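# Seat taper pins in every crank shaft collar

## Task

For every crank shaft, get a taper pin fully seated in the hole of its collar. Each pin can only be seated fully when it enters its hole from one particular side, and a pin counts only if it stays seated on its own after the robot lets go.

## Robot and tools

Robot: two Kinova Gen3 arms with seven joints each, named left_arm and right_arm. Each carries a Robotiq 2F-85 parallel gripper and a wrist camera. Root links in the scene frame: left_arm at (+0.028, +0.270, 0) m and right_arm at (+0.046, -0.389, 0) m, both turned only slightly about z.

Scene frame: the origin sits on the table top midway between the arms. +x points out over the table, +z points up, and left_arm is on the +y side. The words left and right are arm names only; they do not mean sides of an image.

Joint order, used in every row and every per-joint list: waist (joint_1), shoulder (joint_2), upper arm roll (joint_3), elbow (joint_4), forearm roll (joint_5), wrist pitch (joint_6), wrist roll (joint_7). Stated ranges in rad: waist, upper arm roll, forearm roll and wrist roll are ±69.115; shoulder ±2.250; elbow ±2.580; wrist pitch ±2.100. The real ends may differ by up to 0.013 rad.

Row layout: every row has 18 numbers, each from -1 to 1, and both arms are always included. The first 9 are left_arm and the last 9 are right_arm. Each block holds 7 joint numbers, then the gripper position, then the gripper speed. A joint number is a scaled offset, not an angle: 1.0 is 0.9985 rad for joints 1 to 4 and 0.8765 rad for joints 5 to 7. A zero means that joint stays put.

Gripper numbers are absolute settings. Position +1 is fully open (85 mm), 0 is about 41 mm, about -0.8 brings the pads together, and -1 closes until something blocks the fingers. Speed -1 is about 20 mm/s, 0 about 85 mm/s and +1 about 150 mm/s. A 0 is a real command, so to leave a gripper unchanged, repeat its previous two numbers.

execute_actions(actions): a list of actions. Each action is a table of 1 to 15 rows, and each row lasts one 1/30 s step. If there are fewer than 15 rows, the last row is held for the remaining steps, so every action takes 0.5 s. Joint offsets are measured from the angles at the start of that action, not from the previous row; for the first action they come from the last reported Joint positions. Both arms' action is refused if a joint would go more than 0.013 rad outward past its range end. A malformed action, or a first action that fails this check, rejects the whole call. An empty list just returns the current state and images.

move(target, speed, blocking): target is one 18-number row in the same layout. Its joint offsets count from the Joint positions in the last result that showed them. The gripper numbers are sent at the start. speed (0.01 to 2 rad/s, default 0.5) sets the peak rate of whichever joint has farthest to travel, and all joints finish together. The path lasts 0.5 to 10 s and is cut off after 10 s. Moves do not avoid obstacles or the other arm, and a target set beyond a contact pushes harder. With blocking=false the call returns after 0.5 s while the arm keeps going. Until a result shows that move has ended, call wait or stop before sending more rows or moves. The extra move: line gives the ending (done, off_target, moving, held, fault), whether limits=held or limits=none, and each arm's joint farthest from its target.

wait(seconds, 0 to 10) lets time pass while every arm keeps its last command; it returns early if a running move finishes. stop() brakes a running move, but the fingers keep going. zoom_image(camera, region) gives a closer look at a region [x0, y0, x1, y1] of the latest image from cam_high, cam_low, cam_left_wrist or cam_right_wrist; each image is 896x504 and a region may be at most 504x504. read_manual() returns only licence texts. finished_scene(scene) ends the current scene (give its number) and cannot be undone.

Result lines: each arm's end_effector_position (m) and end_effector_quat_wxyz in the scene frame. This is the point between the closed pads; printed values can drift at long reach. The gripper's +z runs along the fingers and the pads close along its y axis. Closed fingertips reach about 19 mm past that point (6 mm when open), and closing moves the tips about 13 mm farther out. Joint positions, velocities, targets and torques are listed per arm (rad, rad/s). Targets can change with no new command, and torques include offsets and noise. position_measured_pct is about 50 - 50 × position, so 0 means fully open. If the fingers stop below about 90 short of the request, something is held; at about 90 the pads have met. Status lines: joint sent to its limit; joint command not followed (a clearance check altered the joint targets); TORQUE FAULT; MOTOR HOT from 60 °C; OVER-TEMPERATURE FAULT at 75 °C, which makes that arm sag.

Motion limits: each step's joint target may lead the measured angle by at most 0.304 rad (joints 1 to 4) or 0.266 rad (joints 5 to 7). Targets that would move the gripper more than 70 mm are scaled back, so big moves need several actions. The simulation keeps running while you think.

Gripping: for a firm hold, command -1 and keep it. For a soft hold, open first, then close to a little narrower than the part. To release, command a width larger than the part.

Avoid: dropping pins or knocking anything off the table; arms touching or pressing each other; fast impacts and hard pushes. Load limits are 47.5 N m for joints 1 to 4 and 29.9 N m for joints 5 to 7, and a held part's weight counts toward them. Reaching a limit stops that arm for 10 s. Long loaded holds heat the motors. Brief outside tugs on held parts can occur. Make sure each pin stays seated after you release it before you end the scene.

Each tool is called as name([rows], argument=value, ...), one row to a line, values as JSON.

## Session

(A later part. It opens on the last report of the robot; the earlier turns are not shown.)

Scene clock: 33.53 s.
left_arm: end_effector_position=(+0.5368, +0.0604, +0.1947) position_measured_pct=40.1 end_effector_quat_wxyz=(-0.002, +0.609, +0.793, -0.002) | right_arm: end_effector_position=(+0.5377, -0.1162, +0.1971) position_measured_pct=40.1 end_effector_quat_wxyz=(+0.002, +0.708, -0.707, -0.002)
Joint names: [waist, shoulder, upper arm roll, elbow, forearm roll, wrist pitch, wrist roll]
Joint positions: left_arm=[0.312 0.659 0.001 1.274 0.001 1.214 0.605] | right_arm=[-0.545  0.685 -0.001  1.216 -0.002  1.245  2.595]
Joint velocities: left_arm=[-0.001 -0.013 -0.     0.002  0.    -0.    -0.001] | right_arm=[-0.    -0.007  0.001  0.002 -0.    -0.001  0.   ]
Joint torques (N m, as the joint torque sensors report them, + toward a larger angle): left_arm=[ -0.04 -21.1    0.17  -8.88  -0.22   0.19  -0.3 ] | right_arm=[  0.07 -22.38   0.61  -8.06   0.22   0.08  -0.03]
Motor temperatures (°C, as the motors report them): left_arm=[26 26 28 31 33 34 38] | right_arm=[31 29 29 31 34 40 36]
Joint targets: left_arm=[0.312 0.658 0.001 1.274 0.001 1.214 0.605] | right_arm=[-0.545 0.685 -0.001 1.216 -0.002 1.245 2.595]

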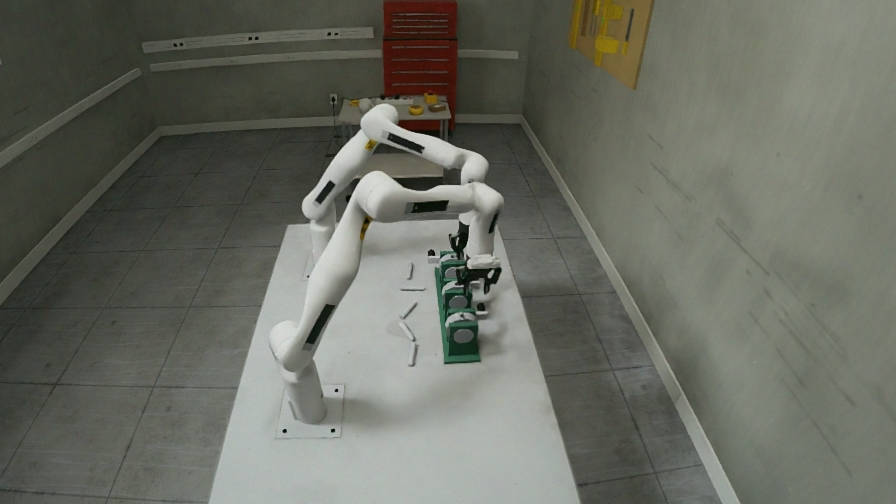

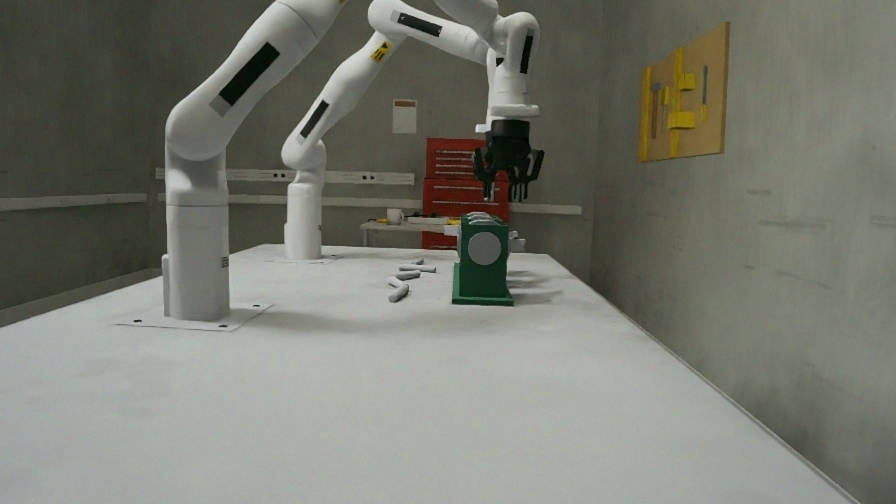

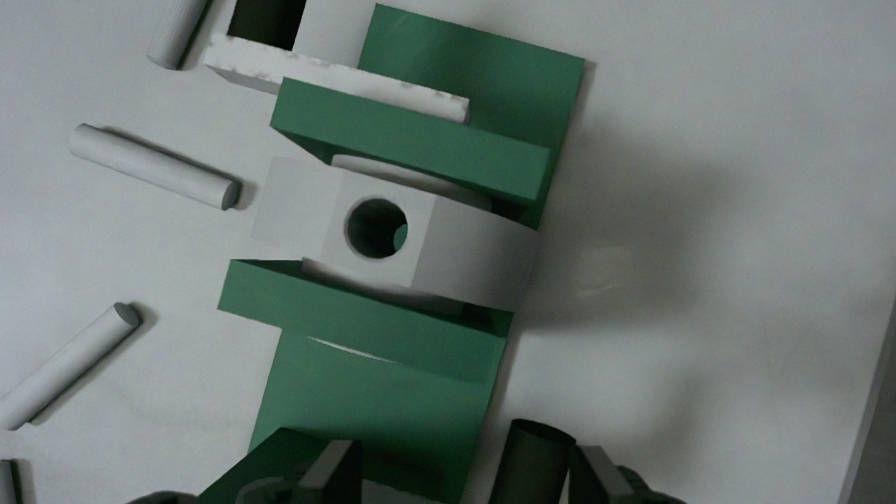

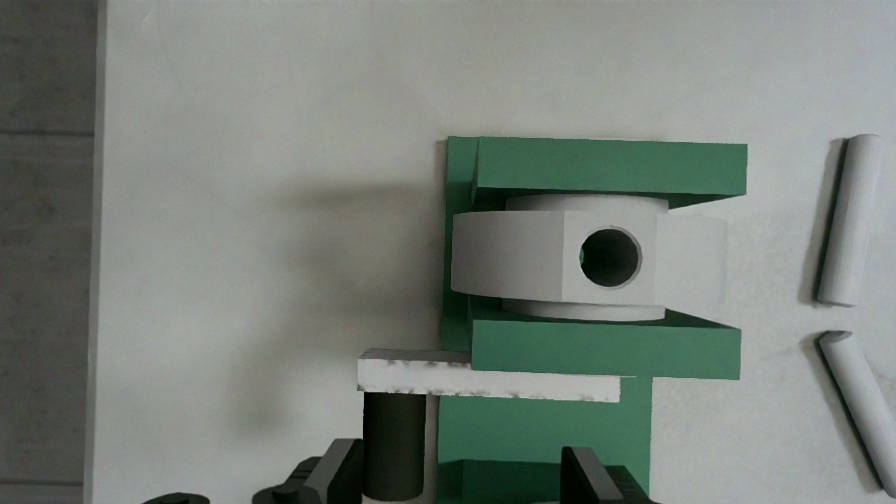

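move(target=[-0.341,-0.3798,-0.001,0.877,-0.001,-0.5726,1,-0.05,0,-0.152,-0.3241,0.001,0.802,0.002,-0.5495,-0.3245,-0.05,0], speed=0.8)

execute_actions([
  [[0,0,0,0,0,0,0.5,-0.05,0,0,0.0634,0,0.035,0,-0.112,0,-0.05,0]],
  [[0,0,0,0,0,0,0.5,-0.05,0,0,0.0634,0,0.035,0,-0.112,0,-0.05,0]],
  [[0,0,0,0,0,0,0.5,-0.05,0,0,0,0,0,0,0,0,-0.05,0]],
  [[0,0,0,0,0,0,0.4,-0.05,0,0,0,0,0,0,0,0,-0.05,0]],
])

Scene clock: 35.90 s.
left_arm: end_effector_position=(+0.3493, +0.2440, +0.1398) position_measured_pct=52.4 end_effector_quat_wxyz=(-0.000, +0.046, +0.999, -0.000) | right_arm: end_effector_position=(+0.3414, -0.1720, +0.1397) position_measured_pct=52.4 end_effector_quat_wxyz=(-0.000, -0.659, +0.752, +0.000)
Joint names: [waist, shoulder, upper arm roll, elbow, forearm roll, wrist pitch, wrist roll]
Joint positions: left_arm=[-0.029  0.28  -0.     2.15   0.     0.712  1.481] | right_arm=[-0.696  0.362 -0.     2.017 -0.     0.763  2.31 ]
Joint velocities: left_arm=[-0.002 -0.003  0.002  0.     0.    -0.    -0.   ] | right_arm=[-0.001 -0.002  0.001  0.001 -0.     0.002 -0.   ]
Joint torques (N m, as the joint torque sensors report them, + toward a larger angle): left_arm=[  0.05 -11.77  -0.1   -6.08  -0.24  -0.22  -0.07] | right_arm=[ -0.09 -13.49   0.29  -5.6    0.     0.21   0.15]
Motor temperatures (°C, as the motors report them): left_arm=[26 27 28 31 33 34 38] | right_arm=[31 29 29 31 34 40 36]
Joint targets: left_arm=[-0.029 0.280 -0.000 2.150 0.000 0.712 1.481] | right_arm=[-0.697 0.362 -0.000 2.017 -0.000 0.763 2.310]
move: done; limits=none; left_arm: farthest joint: the waist, 0.000 radians from its target (0.340 radians at the start); right_arm: farthest joint: the shoulder, 0.001 radians from its target (0.323 radians at the start)

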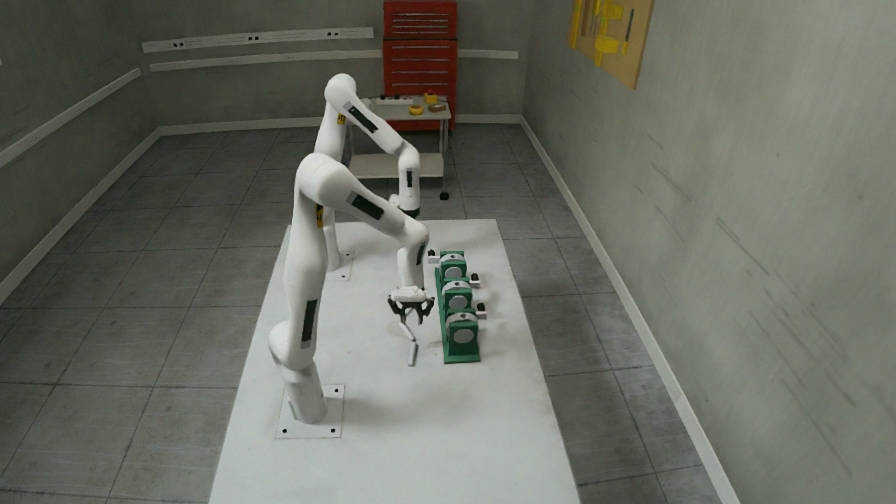

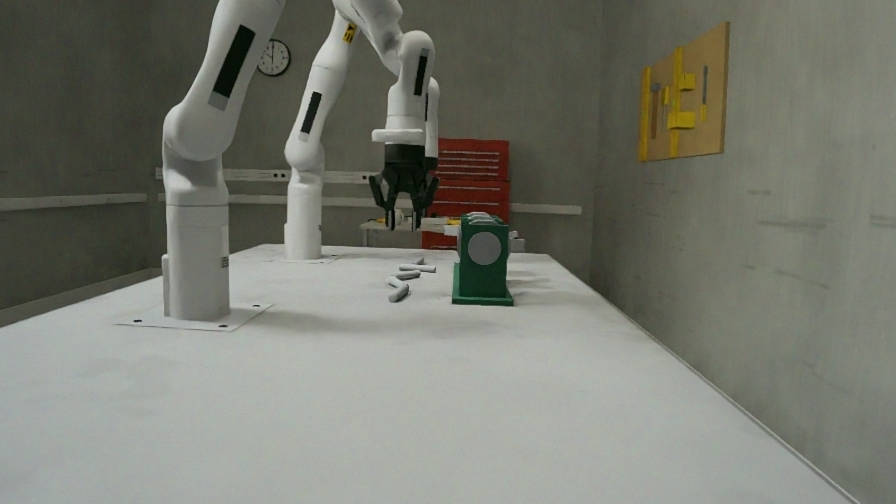

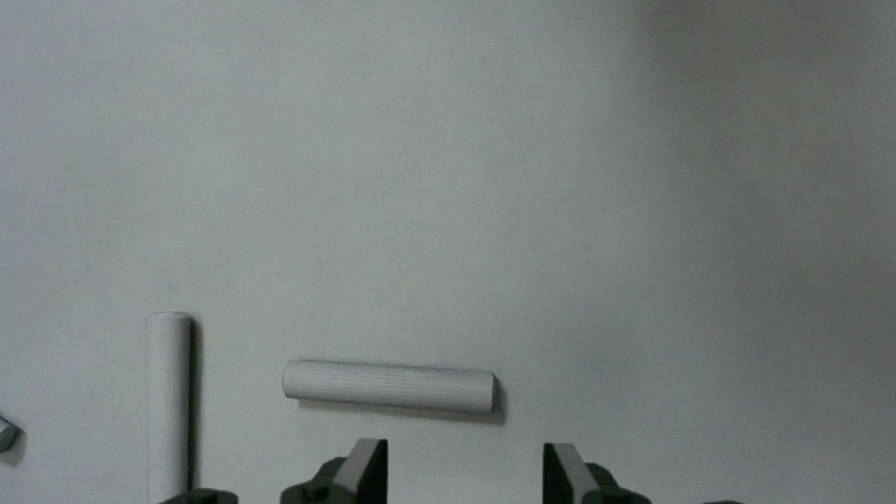

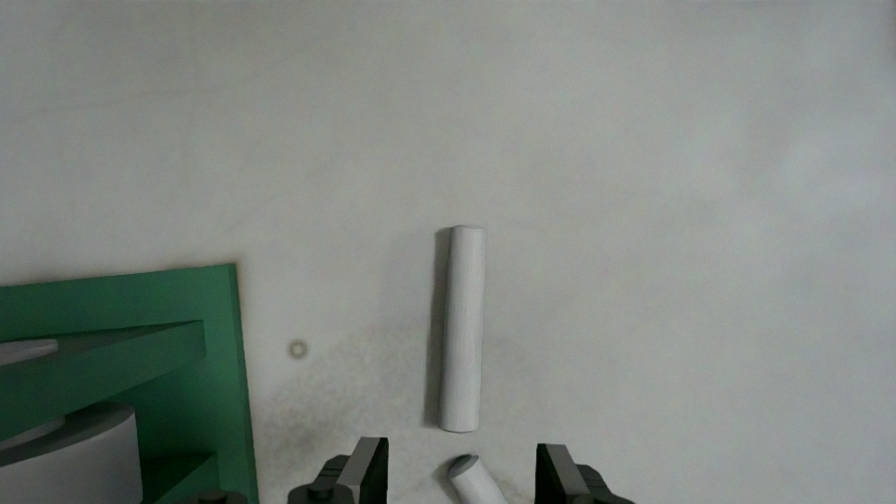

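Scene clock: 37.90 s.
left_arm: end_effector_position=(+0.3493, +0.2440, +0.1398) position_measured_pct=52.4 end_effector_quat_wxyz=(+0.000, +0.706, -0.708, +0.000) | right_arm: end_effector_position=(+0.3415, -0.1720, +0.0801) position_measured_pct=52.4 end_effector_quat_wxyz=(-0.000, -0.659, +0.752, +0.000)
Joint names: [waist, shoulder, upper arm roll, elbow, forearm roll, wrist pitch, wrist roll]
Joint positions: left_arm=[-0.029  0.28  -0.     2.15   0.001  0.712  3.142] | right_arm=[-0.696  0.488 -0.     2.087 -0.     0.567  2.31 ]
Joint velocities: left_arm=[-0.    -0.    -0.001 -0.001 -0.    -0.001 -0.002] | right_arm=[ 0.     0.001 -0.001  0.    -0.    -0.    -0.   ]
Joint torques (N m, as the joint torque sensors report them, + toward a larger angle): left_arm=[ -0.44 -12.05  -0.18  -6.    -0.14  -0.03  -0.01] | right_arm=[  0.36 -14.73   0.35  -4.37   0.2    0.13  -0.06]
Motor temperatures (°C, as the motors report them): left_arm=[26 27 28 31 33 34 38] | right_arm=[31 29 29 31 34 40 36]
Joint targets: left_arm=[-0.029 0.280 -0.000 2.150 0.001 0.712 3.142] | right_arm=[-0.696 0.488 -0.000 2.087 -0.000 0.567 2.310]

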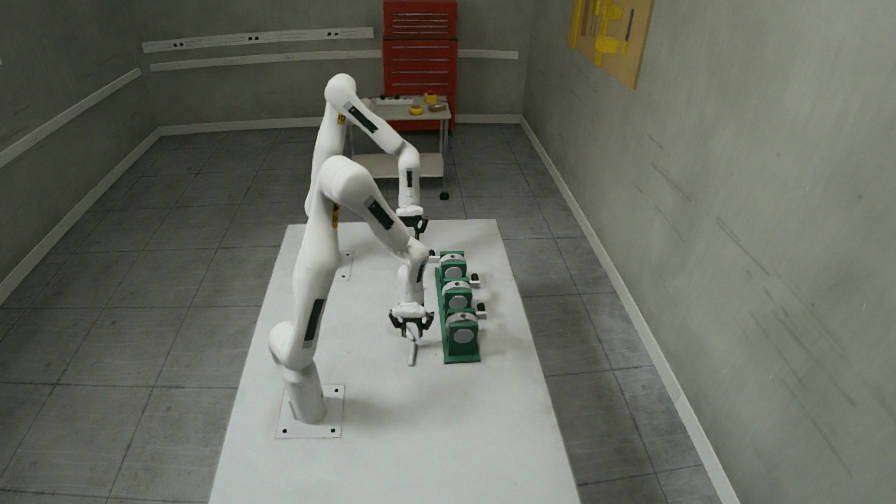

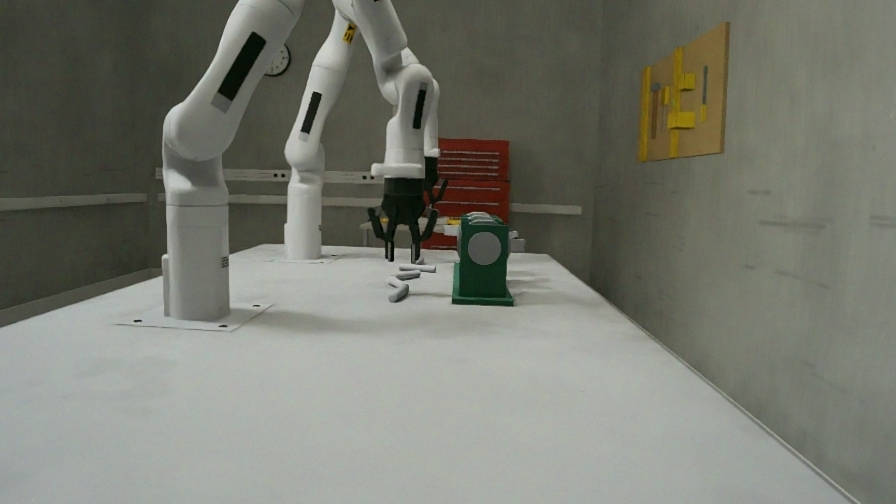

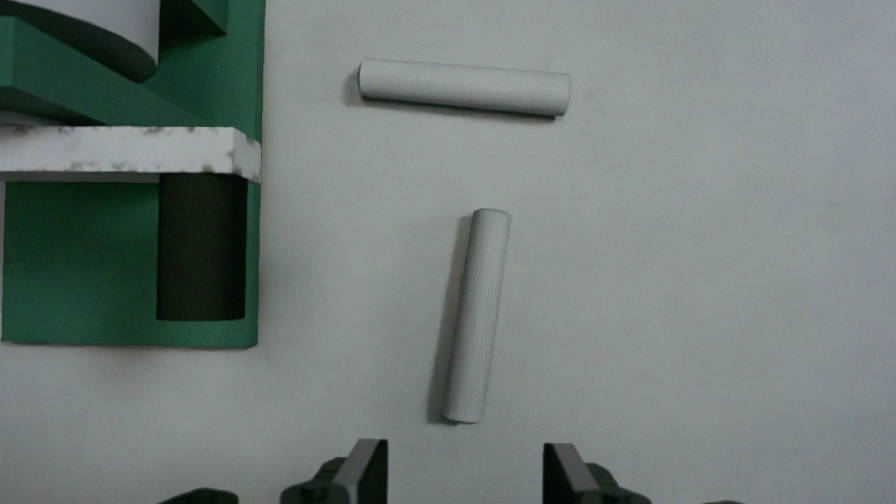

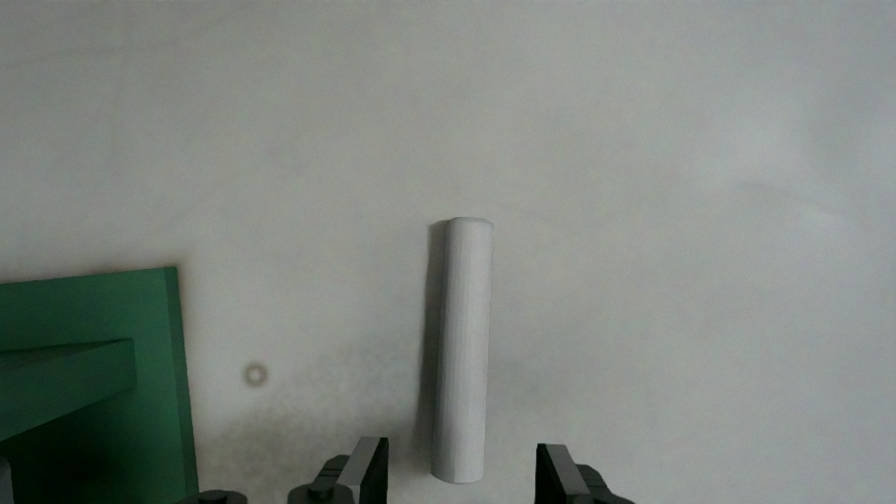

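move(target=[0.008,0.303,0,0.118,0,-0.481,-0.122,-0.05,0,0,0.139,0,0.0385,0,-0.203,0,-0.05,0], speed=0.4)

zoom_image(camera="cam_low", region=[350, 220, 470, 310])

Scene clock: 39.87 s.
left_arm: end_effector_position=(+0.3497, +0.2415, +0.0238) position_measured_pct=52.4 end_effector_quat_wxyz=(-0.001, +0.664, -0.747, +0.000) | right_arm: end_effector_position=(+0.3418, -0.1717, +0.0236) position_measured_pct=52.4 end_effector_quat_wxyz=(+0.000, -0.659, +0.752, +0.000)
Joint names: [waist, shoulder, upper arm roll, elbow, forearm roll, wrist pitch, wrist roll]
Joint positions: left_arm=[-0.021  0.582 -0.     2.267  0.001  0.29   3.035] | right_arm=[-0.696  0.626 -0.     2.125 -0.     0.389  2.31 ]
Joint velocities: left_arm=[-0.     0.002  0.    -0.     0.    -0.002 -0.   ] | right_arm=[ 0.     0.002 -0.    -0.001 -0.    -0.001 -0.   ]
Joint torques (N m, as the joint torque sensors report them, + toward a larger angle): left_arm=[ -0.21 -14.47   0.54  -3.09  -0.01   0.07   0.02] | right_arm=[ -0.14 -15.65   0.49  -3.1    0.17   0.3   -0.05]
Motor temperatures (°C, as the motors report them): left_arm=[26 27 28 31 33 34 38] | right_arm=[31 29 29 31 34 40 36]
Joint targets: left_arm=[-0.021 0.583 -0.000 2.267 0.001 0.290 3.035] | right_arm=[-0.696 0.626 -0.000 2.125 -0.000 0.389 2.310]
move: done; limits=none; left_arm: farthest joint: the waist, 0.000 radians from its target (0.008 radians at the start); right_arm: farthest joint: the waist, 0.000 radians from its target (0.000 radians at the start)

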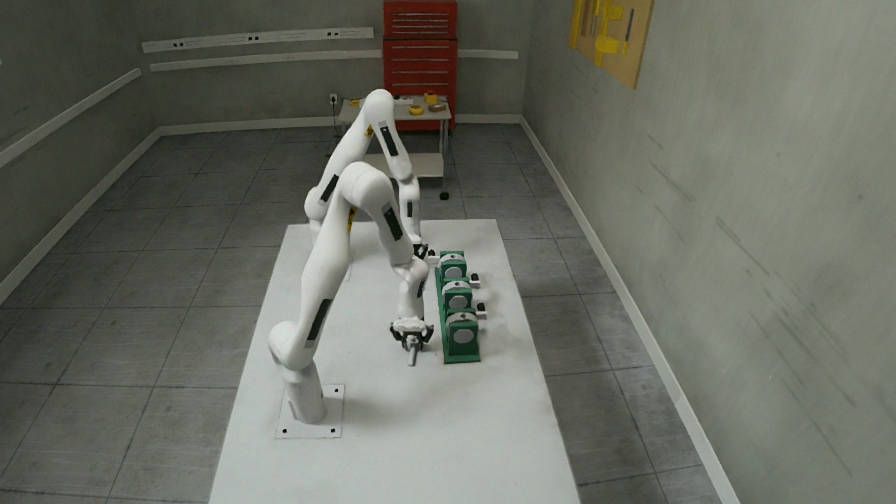

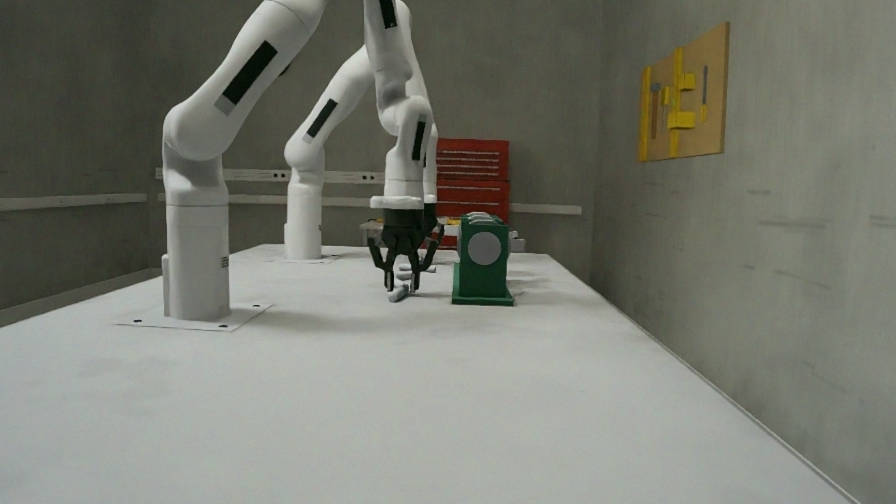

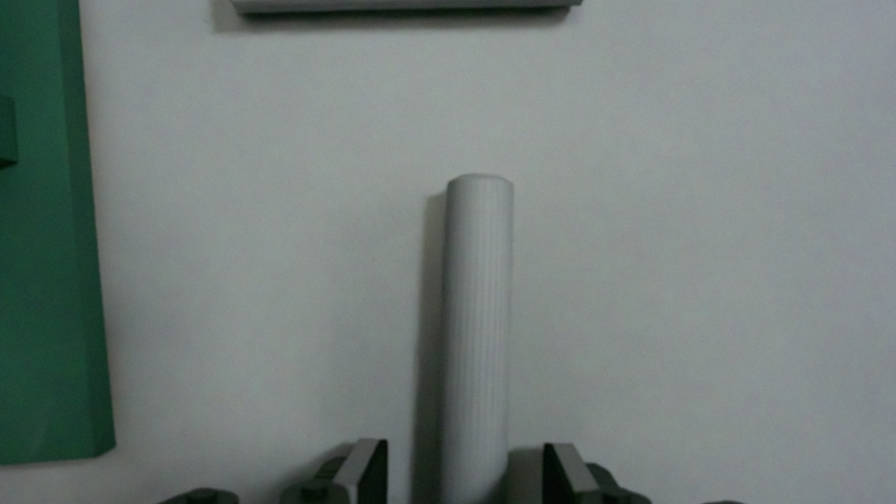

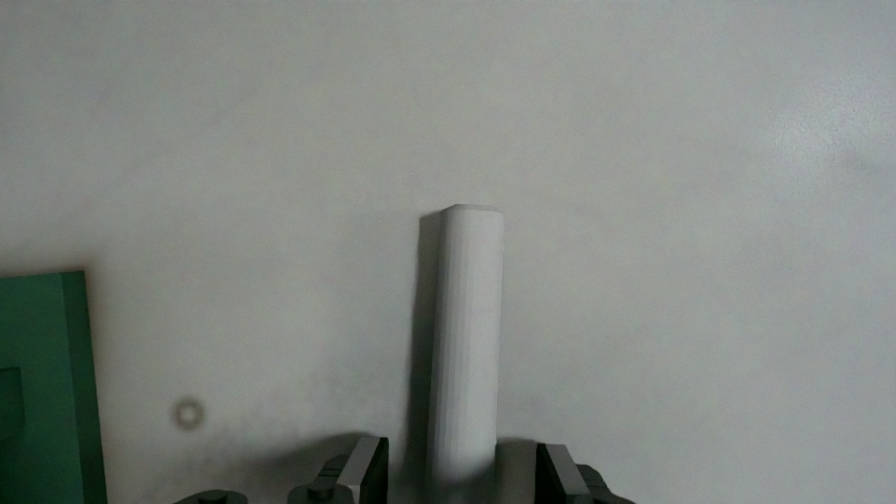

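Region (350, 220, 470, 310) of cam_low's 896x504 image, scaled by 4.200, with more detail than that image has; it fills the top 378 rows of this view, and the rest is white.

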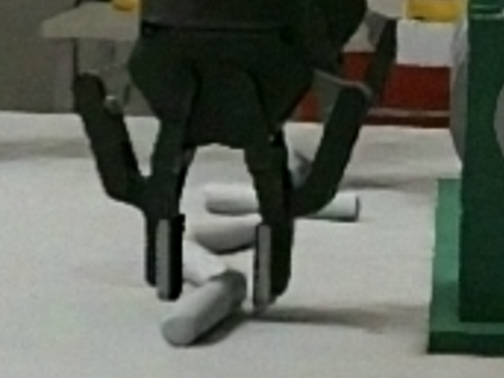

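execute_actions([
  [[0,0.009,0,0.002,0,-0.0125,0,-0.05,0,0,0.008,0,0.002,0,-0.0114,0,-0.05,0]],
  [[0,0,0,0,0,0,0,-1,-0.3,0,0,0,0,0,0,0,-1,-0.3]],
  [[0,0,0,0,0,0,0,-1,-0.3,0,0,0,0,0,0,0,-1,-0.3]],
])

Scene clock: 41.60 s.
left_arm: end_effector_position=(+0.3494, +0.2415, +0.0212) position_measured_pct=76.6 end_effector_quat_wxyz=(-0.001, +0.664, -0.747, +0.000) | right_arm: end_effector_position=(+0.3416, -0.1718, +0.0210) position_measured_pct=77.0 end_effector_quat_wxyz=(+0.001, -0.659, +0.752, +0.000)
Joint names: [waist, shoulder, upper arm roll, elbow, forearm roll, wrist pitch, wrist roll]
Joint positions: left_arm=[-0.021  0.59  -0.     2.27   0.     0.28   3.035] | right_arm=[-0.696  0.633 -0.     2.128 -0.     0.38   2.31 ]
Joint velocities: left_arm=[-0.    -0.    -0.001  0.     0.    -0.     0.   ] | right_arm=[-0.     0.    -0.002  0.001  0.     0.     0.   ]
Joint torques (N m, as the joint torque sensors report them, + toward a larger angle): left_arm=[ -0.11 -14.45   0.07  -2.81   0.08  -0.06   0.12] | right_arm=[ -0.12 -16.07   0.69  -3.12   0.2    0.26  -0.06]
Motor temperatures (°C, as the motors report them): left_arm=[26 27 28 31 33 34 38] | right_arm=[31 29 29 31 34 40 36]
Joint targets: left_arm=[-0.021 0.590 -0.000 2.270 0.000 0.280 3.035] | right_arm=[-0.696 0.633 -0.000 2.128 -0.000 0.380 2.310]

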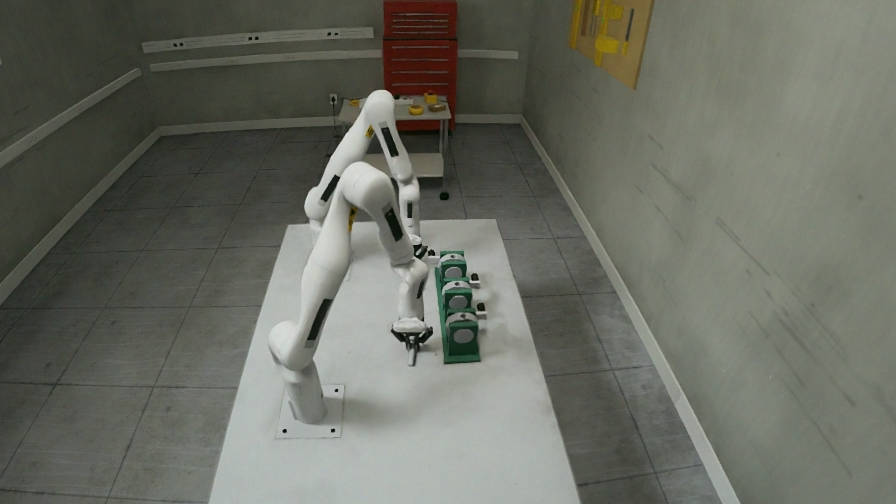

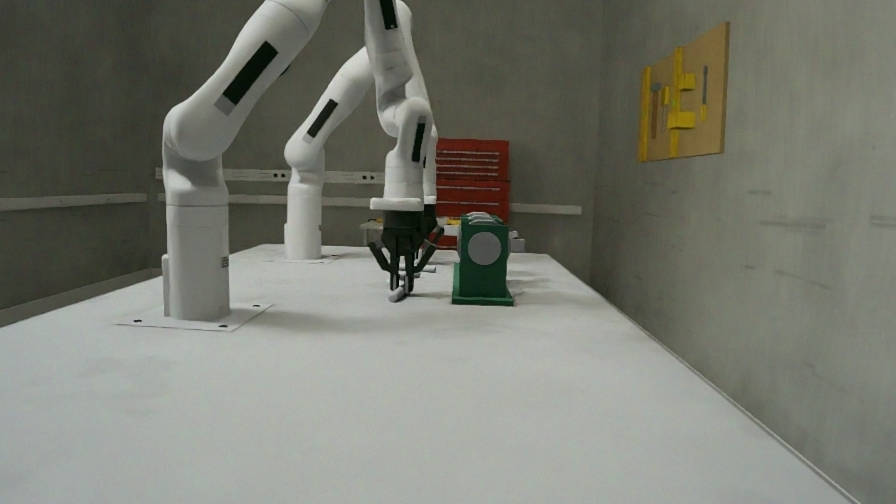

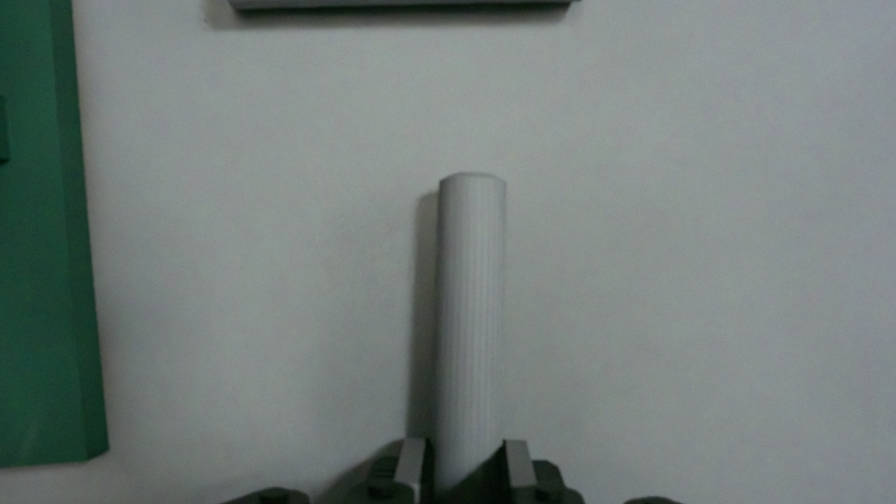

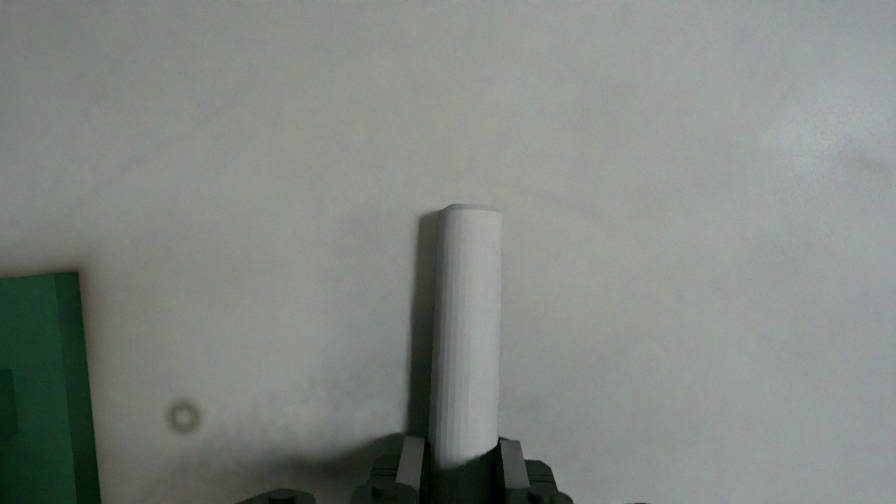

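execute_actions([
  [[0,-0.13,0,-0.05,0,0.205,0,-1,0,0,-0.12,0,-0.05,0,0.194,0,-1,0]],
  [[-0.07,-0.17,0,-0.07,0,0.27,-0.4,-1,0,0,-0.16,0,-0.06,0,0.24,-0.4,-1,0]],
  [[-0.07,0,0,0.04,0,-0.5,-0.45,-1,0,-0.02,-0.02,0,0.07,0,-0.5,-0.443,-1,0]],
  [[0,0.03,0,0.04,0,-0.52,-0.45,-1,0,0,0,0,0.07,0,-0.52,0,-1,0]],
  [[0,0.03,0,0.04,0,-0.52,-0.37,-1,0,0,0.02,0,0.07,0,-0.52,0,-1,0]],
  [[0,0.03,0,0.04,0,-0.52,0,-1,0,0,0.04,0,0.07,0,-0.52,0,-1,0]],
])

Scene clock: 46.97 s.
left_arm: end_effector_position=(+0.6326, +0.3213, +0.3866) position_measured_pct=76.6 end_effector_quat_wxyz=(+0.699, -0.047, +0.713, +0.042) | right_arm: end_effector_position=(+0.5214, -0.0049, +0.3651) position_measured_pct=77.0 end_effector_quat_wxyz=(+0.634, -0.259, +0.689, +0.238)
Joint names: [waist, shoulder, upper arm roll, elbow, forearm roll, wrist pitch, wrist roll]
Joint positions: left_arm=[-0.157  0.382 -0.001  2.304  0.    -1.095  1.577] | right_arm=[-0.716  0.395 -0.     2.29  -0.    -1.031  1.573]
Joint velocities: left_arm=[ 0.001 -0.005 -0.001  0.003 -0.    -0.211  0.   ] | right_arm=[ 0.    -0.004 -0.001  0.011  0.    -0.211 -0.   ]
Joint torques (N m, as the joint torque sensors report them, + toward a larger angle): left_arm=[ -0.02 -14.5    0.38  -6.6   -0.2   -3.1   -0.36] | right_arm=[ -0.09 -14.73   0.4   -6.67   0.16  -2.47   0.02]
Motor temperatures (°C, as the motors report them): left_arm=[26 27 28 31 33 34 38] | right_arm=[31 29 29 31 34 40 36]
Joint targets: left_arm=[-0.157 0.384 -0.001 2.305 0.000 -1.099 1.577] | right_arm=[-0.716 0.397 -0.000 2.291 -0.000 -1.035 1.573]

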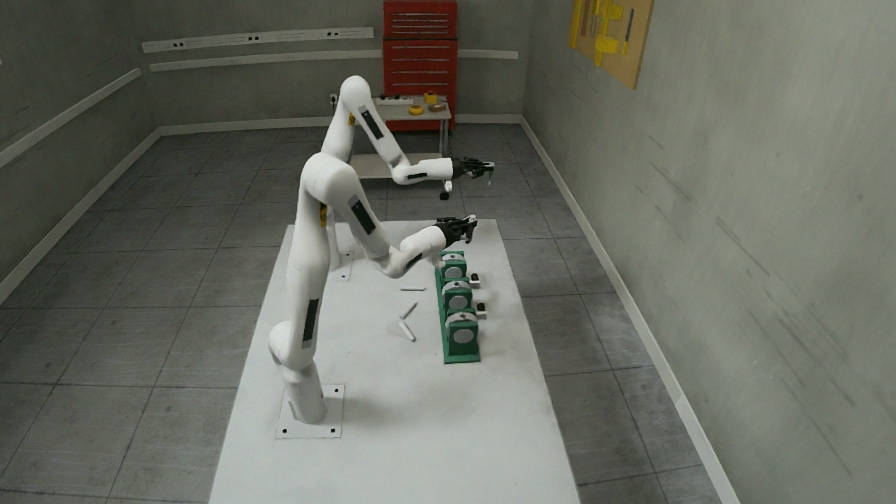

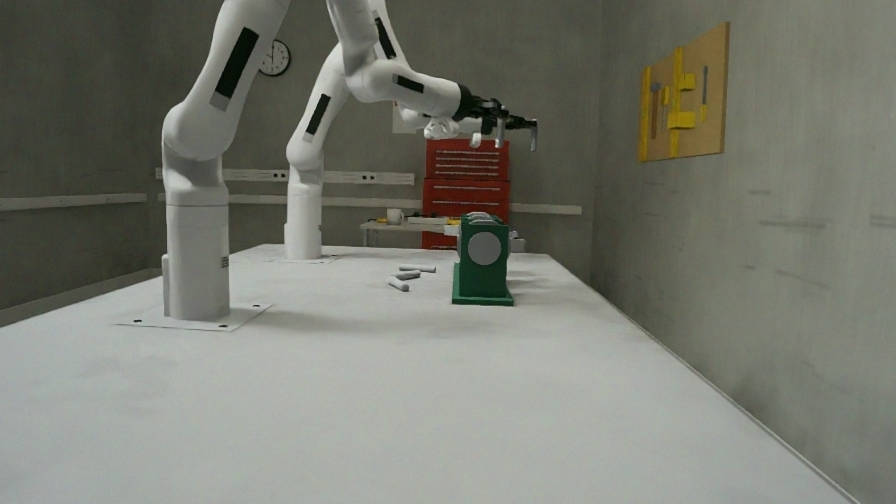

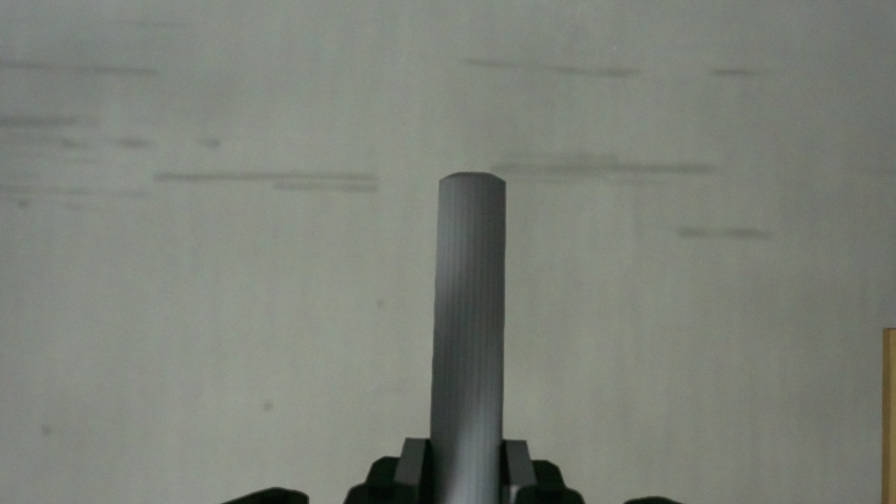

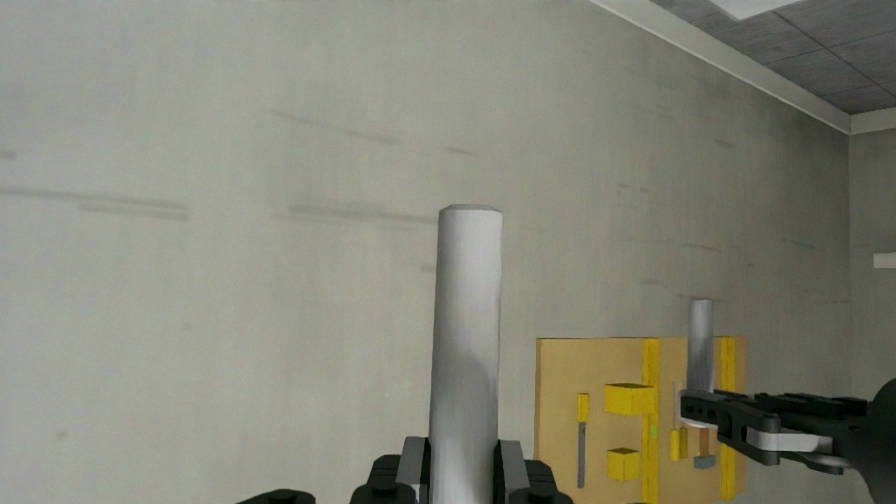

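move(target=[0,0,0,0,0,0,-0.006,-1,0,-0.0014,0.5575,0,0.2008,0,-0.945,-0.002,-1,0], speed=0.7)

zoom_image(camera="cam_low", region=[430, 150, 530, 240])

Scene clock: 49.00 s.
left_arm: end_effector_position=(+0.6326, +0.3213, +0.3866) position_measured_pct=76.6 end_effector_quat_wxyz=(+0.698, -0.045, +0.713, +0.044) | right_arm: end_effector_position=(+0.4834, -0.0372, +0.2250) position_measured_pct=77.0 end_effector_quat_wxyz=(+0.658, -0.251, +0.666, +0.248)
Joint names: [waist, shoulder, upper arm roll, elbow, forearm roll, wrist pitch, wrist roll]
Joint positions: left_arm=[-0.157  0.382 -0.001  2.304  0.    -1.095  1.572] | right_arm=[-0.717  0.952 -0.     2.49  -0.    -1.859  1.571]
Joint velocities: left_arm=[-0.001 -0.     0.001  0.001  0.     0.001  0.   ] | right_arm=[ 0.     0.003 -0.    -0.     0.    -0.001 -0.   ]
Joint torques (N m, as the joint torque sensors report them, + toward a larger angle): left_arm=[  0.12 -15.63   0.29  -8.    -0.01  -3.77  -0.12] | right_arm=[  0.03 -18.17   0.69  -0.64   0.11  -3.32  -0.07]
Motor temperatures (°C, as the motors report them): left_arm=[26 27 28 31 33 34 38] | right_arm=[31 29 29 31 34 40 36]
Joint targets: left_arm=[-0.157 0.382 -0.001 2.304 0.000 -1.095 1.572] | right_arm=[-0.717 0.952 -0.000 2.490 -0.000 -1.859 1.571]
move: done; limits=none; left_arm: farthest joint: the waist, 0.000 radians from its target (0.000 radians at the start); right_arm: farthest joint: the waist, 0.000 radians from its target (0.001 radians at the start)

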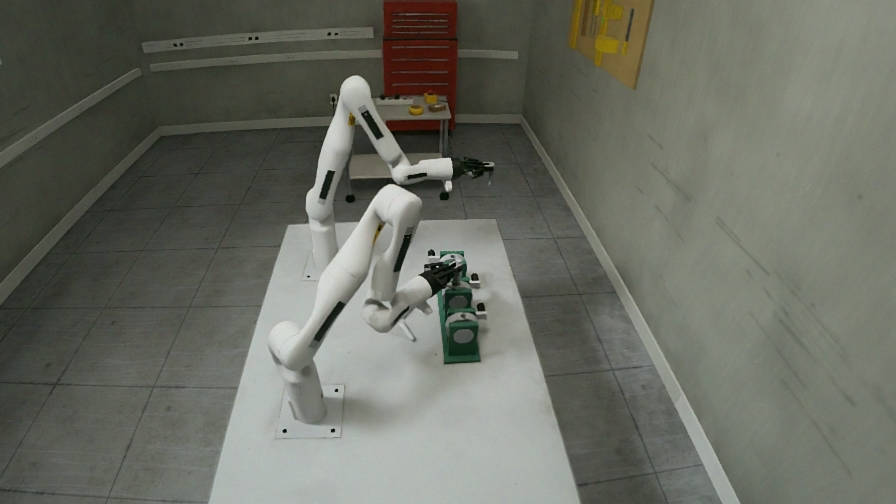

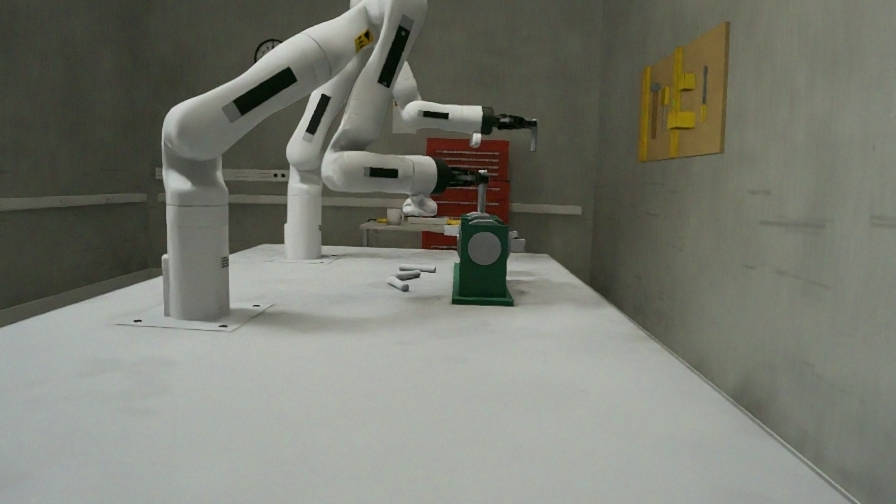

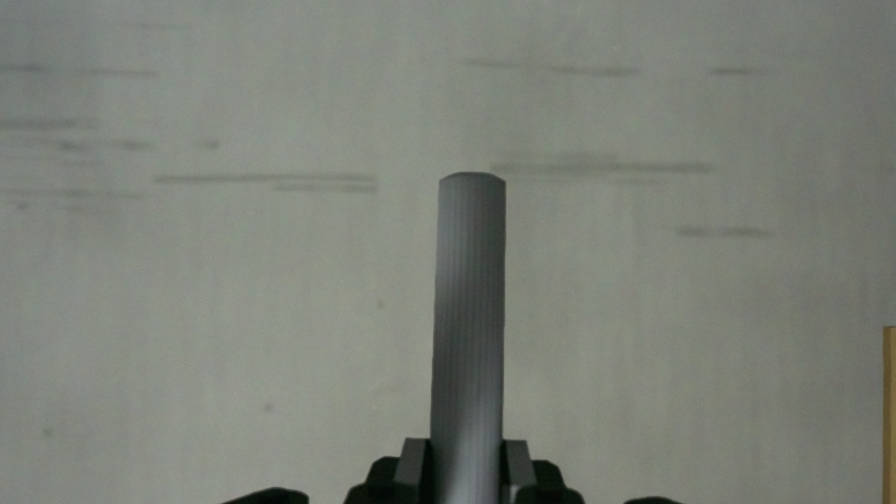

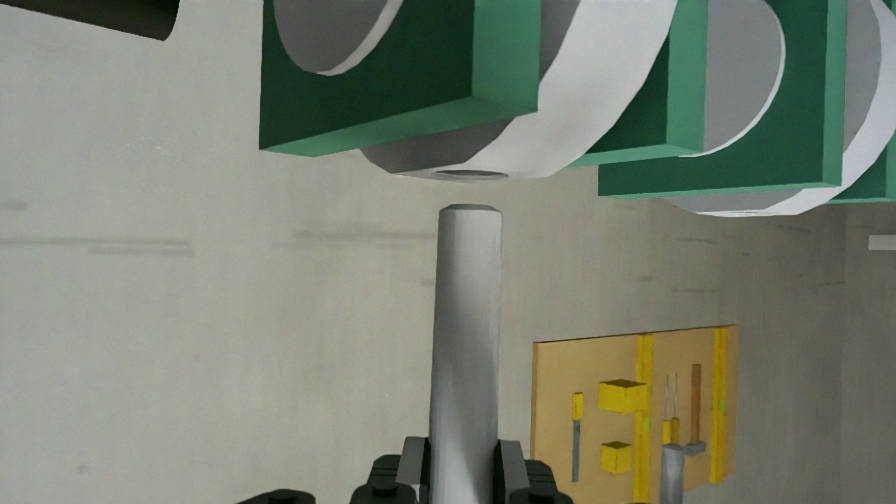

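Region (430, 150, 530, 240) of cam_low's 896x504 image, scaled by 5.040, with more detail than that image has; it fills the top 454 rows of this view, and the rest is white.

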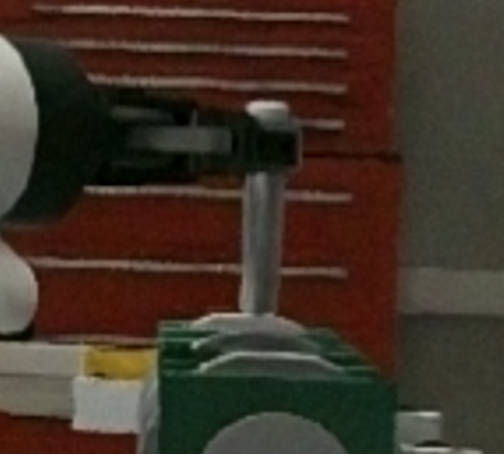

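zoom_image(camera="cam_low", region=[455, 195, 515, 230])

zoom_image(camera="cam_high", region=[425, 250, 495, 320])

Region (455, 195, 515, 230) of cam_low's 896x504 image, scaled by 8.400, with more detail than that image has; it fills the top 294 rows of this view, and the rest is white.

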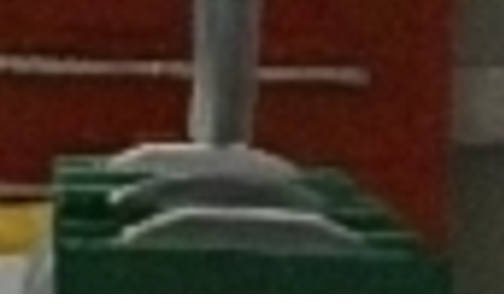

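Region (425, 250, 495, 320) of cam_high's 896x504 image, scaled by 7.200, with more detail than that image has.

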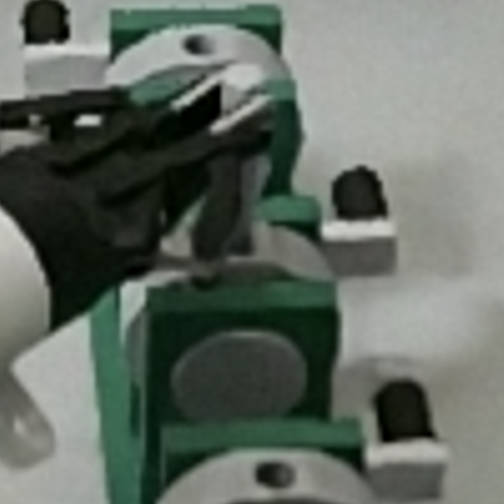

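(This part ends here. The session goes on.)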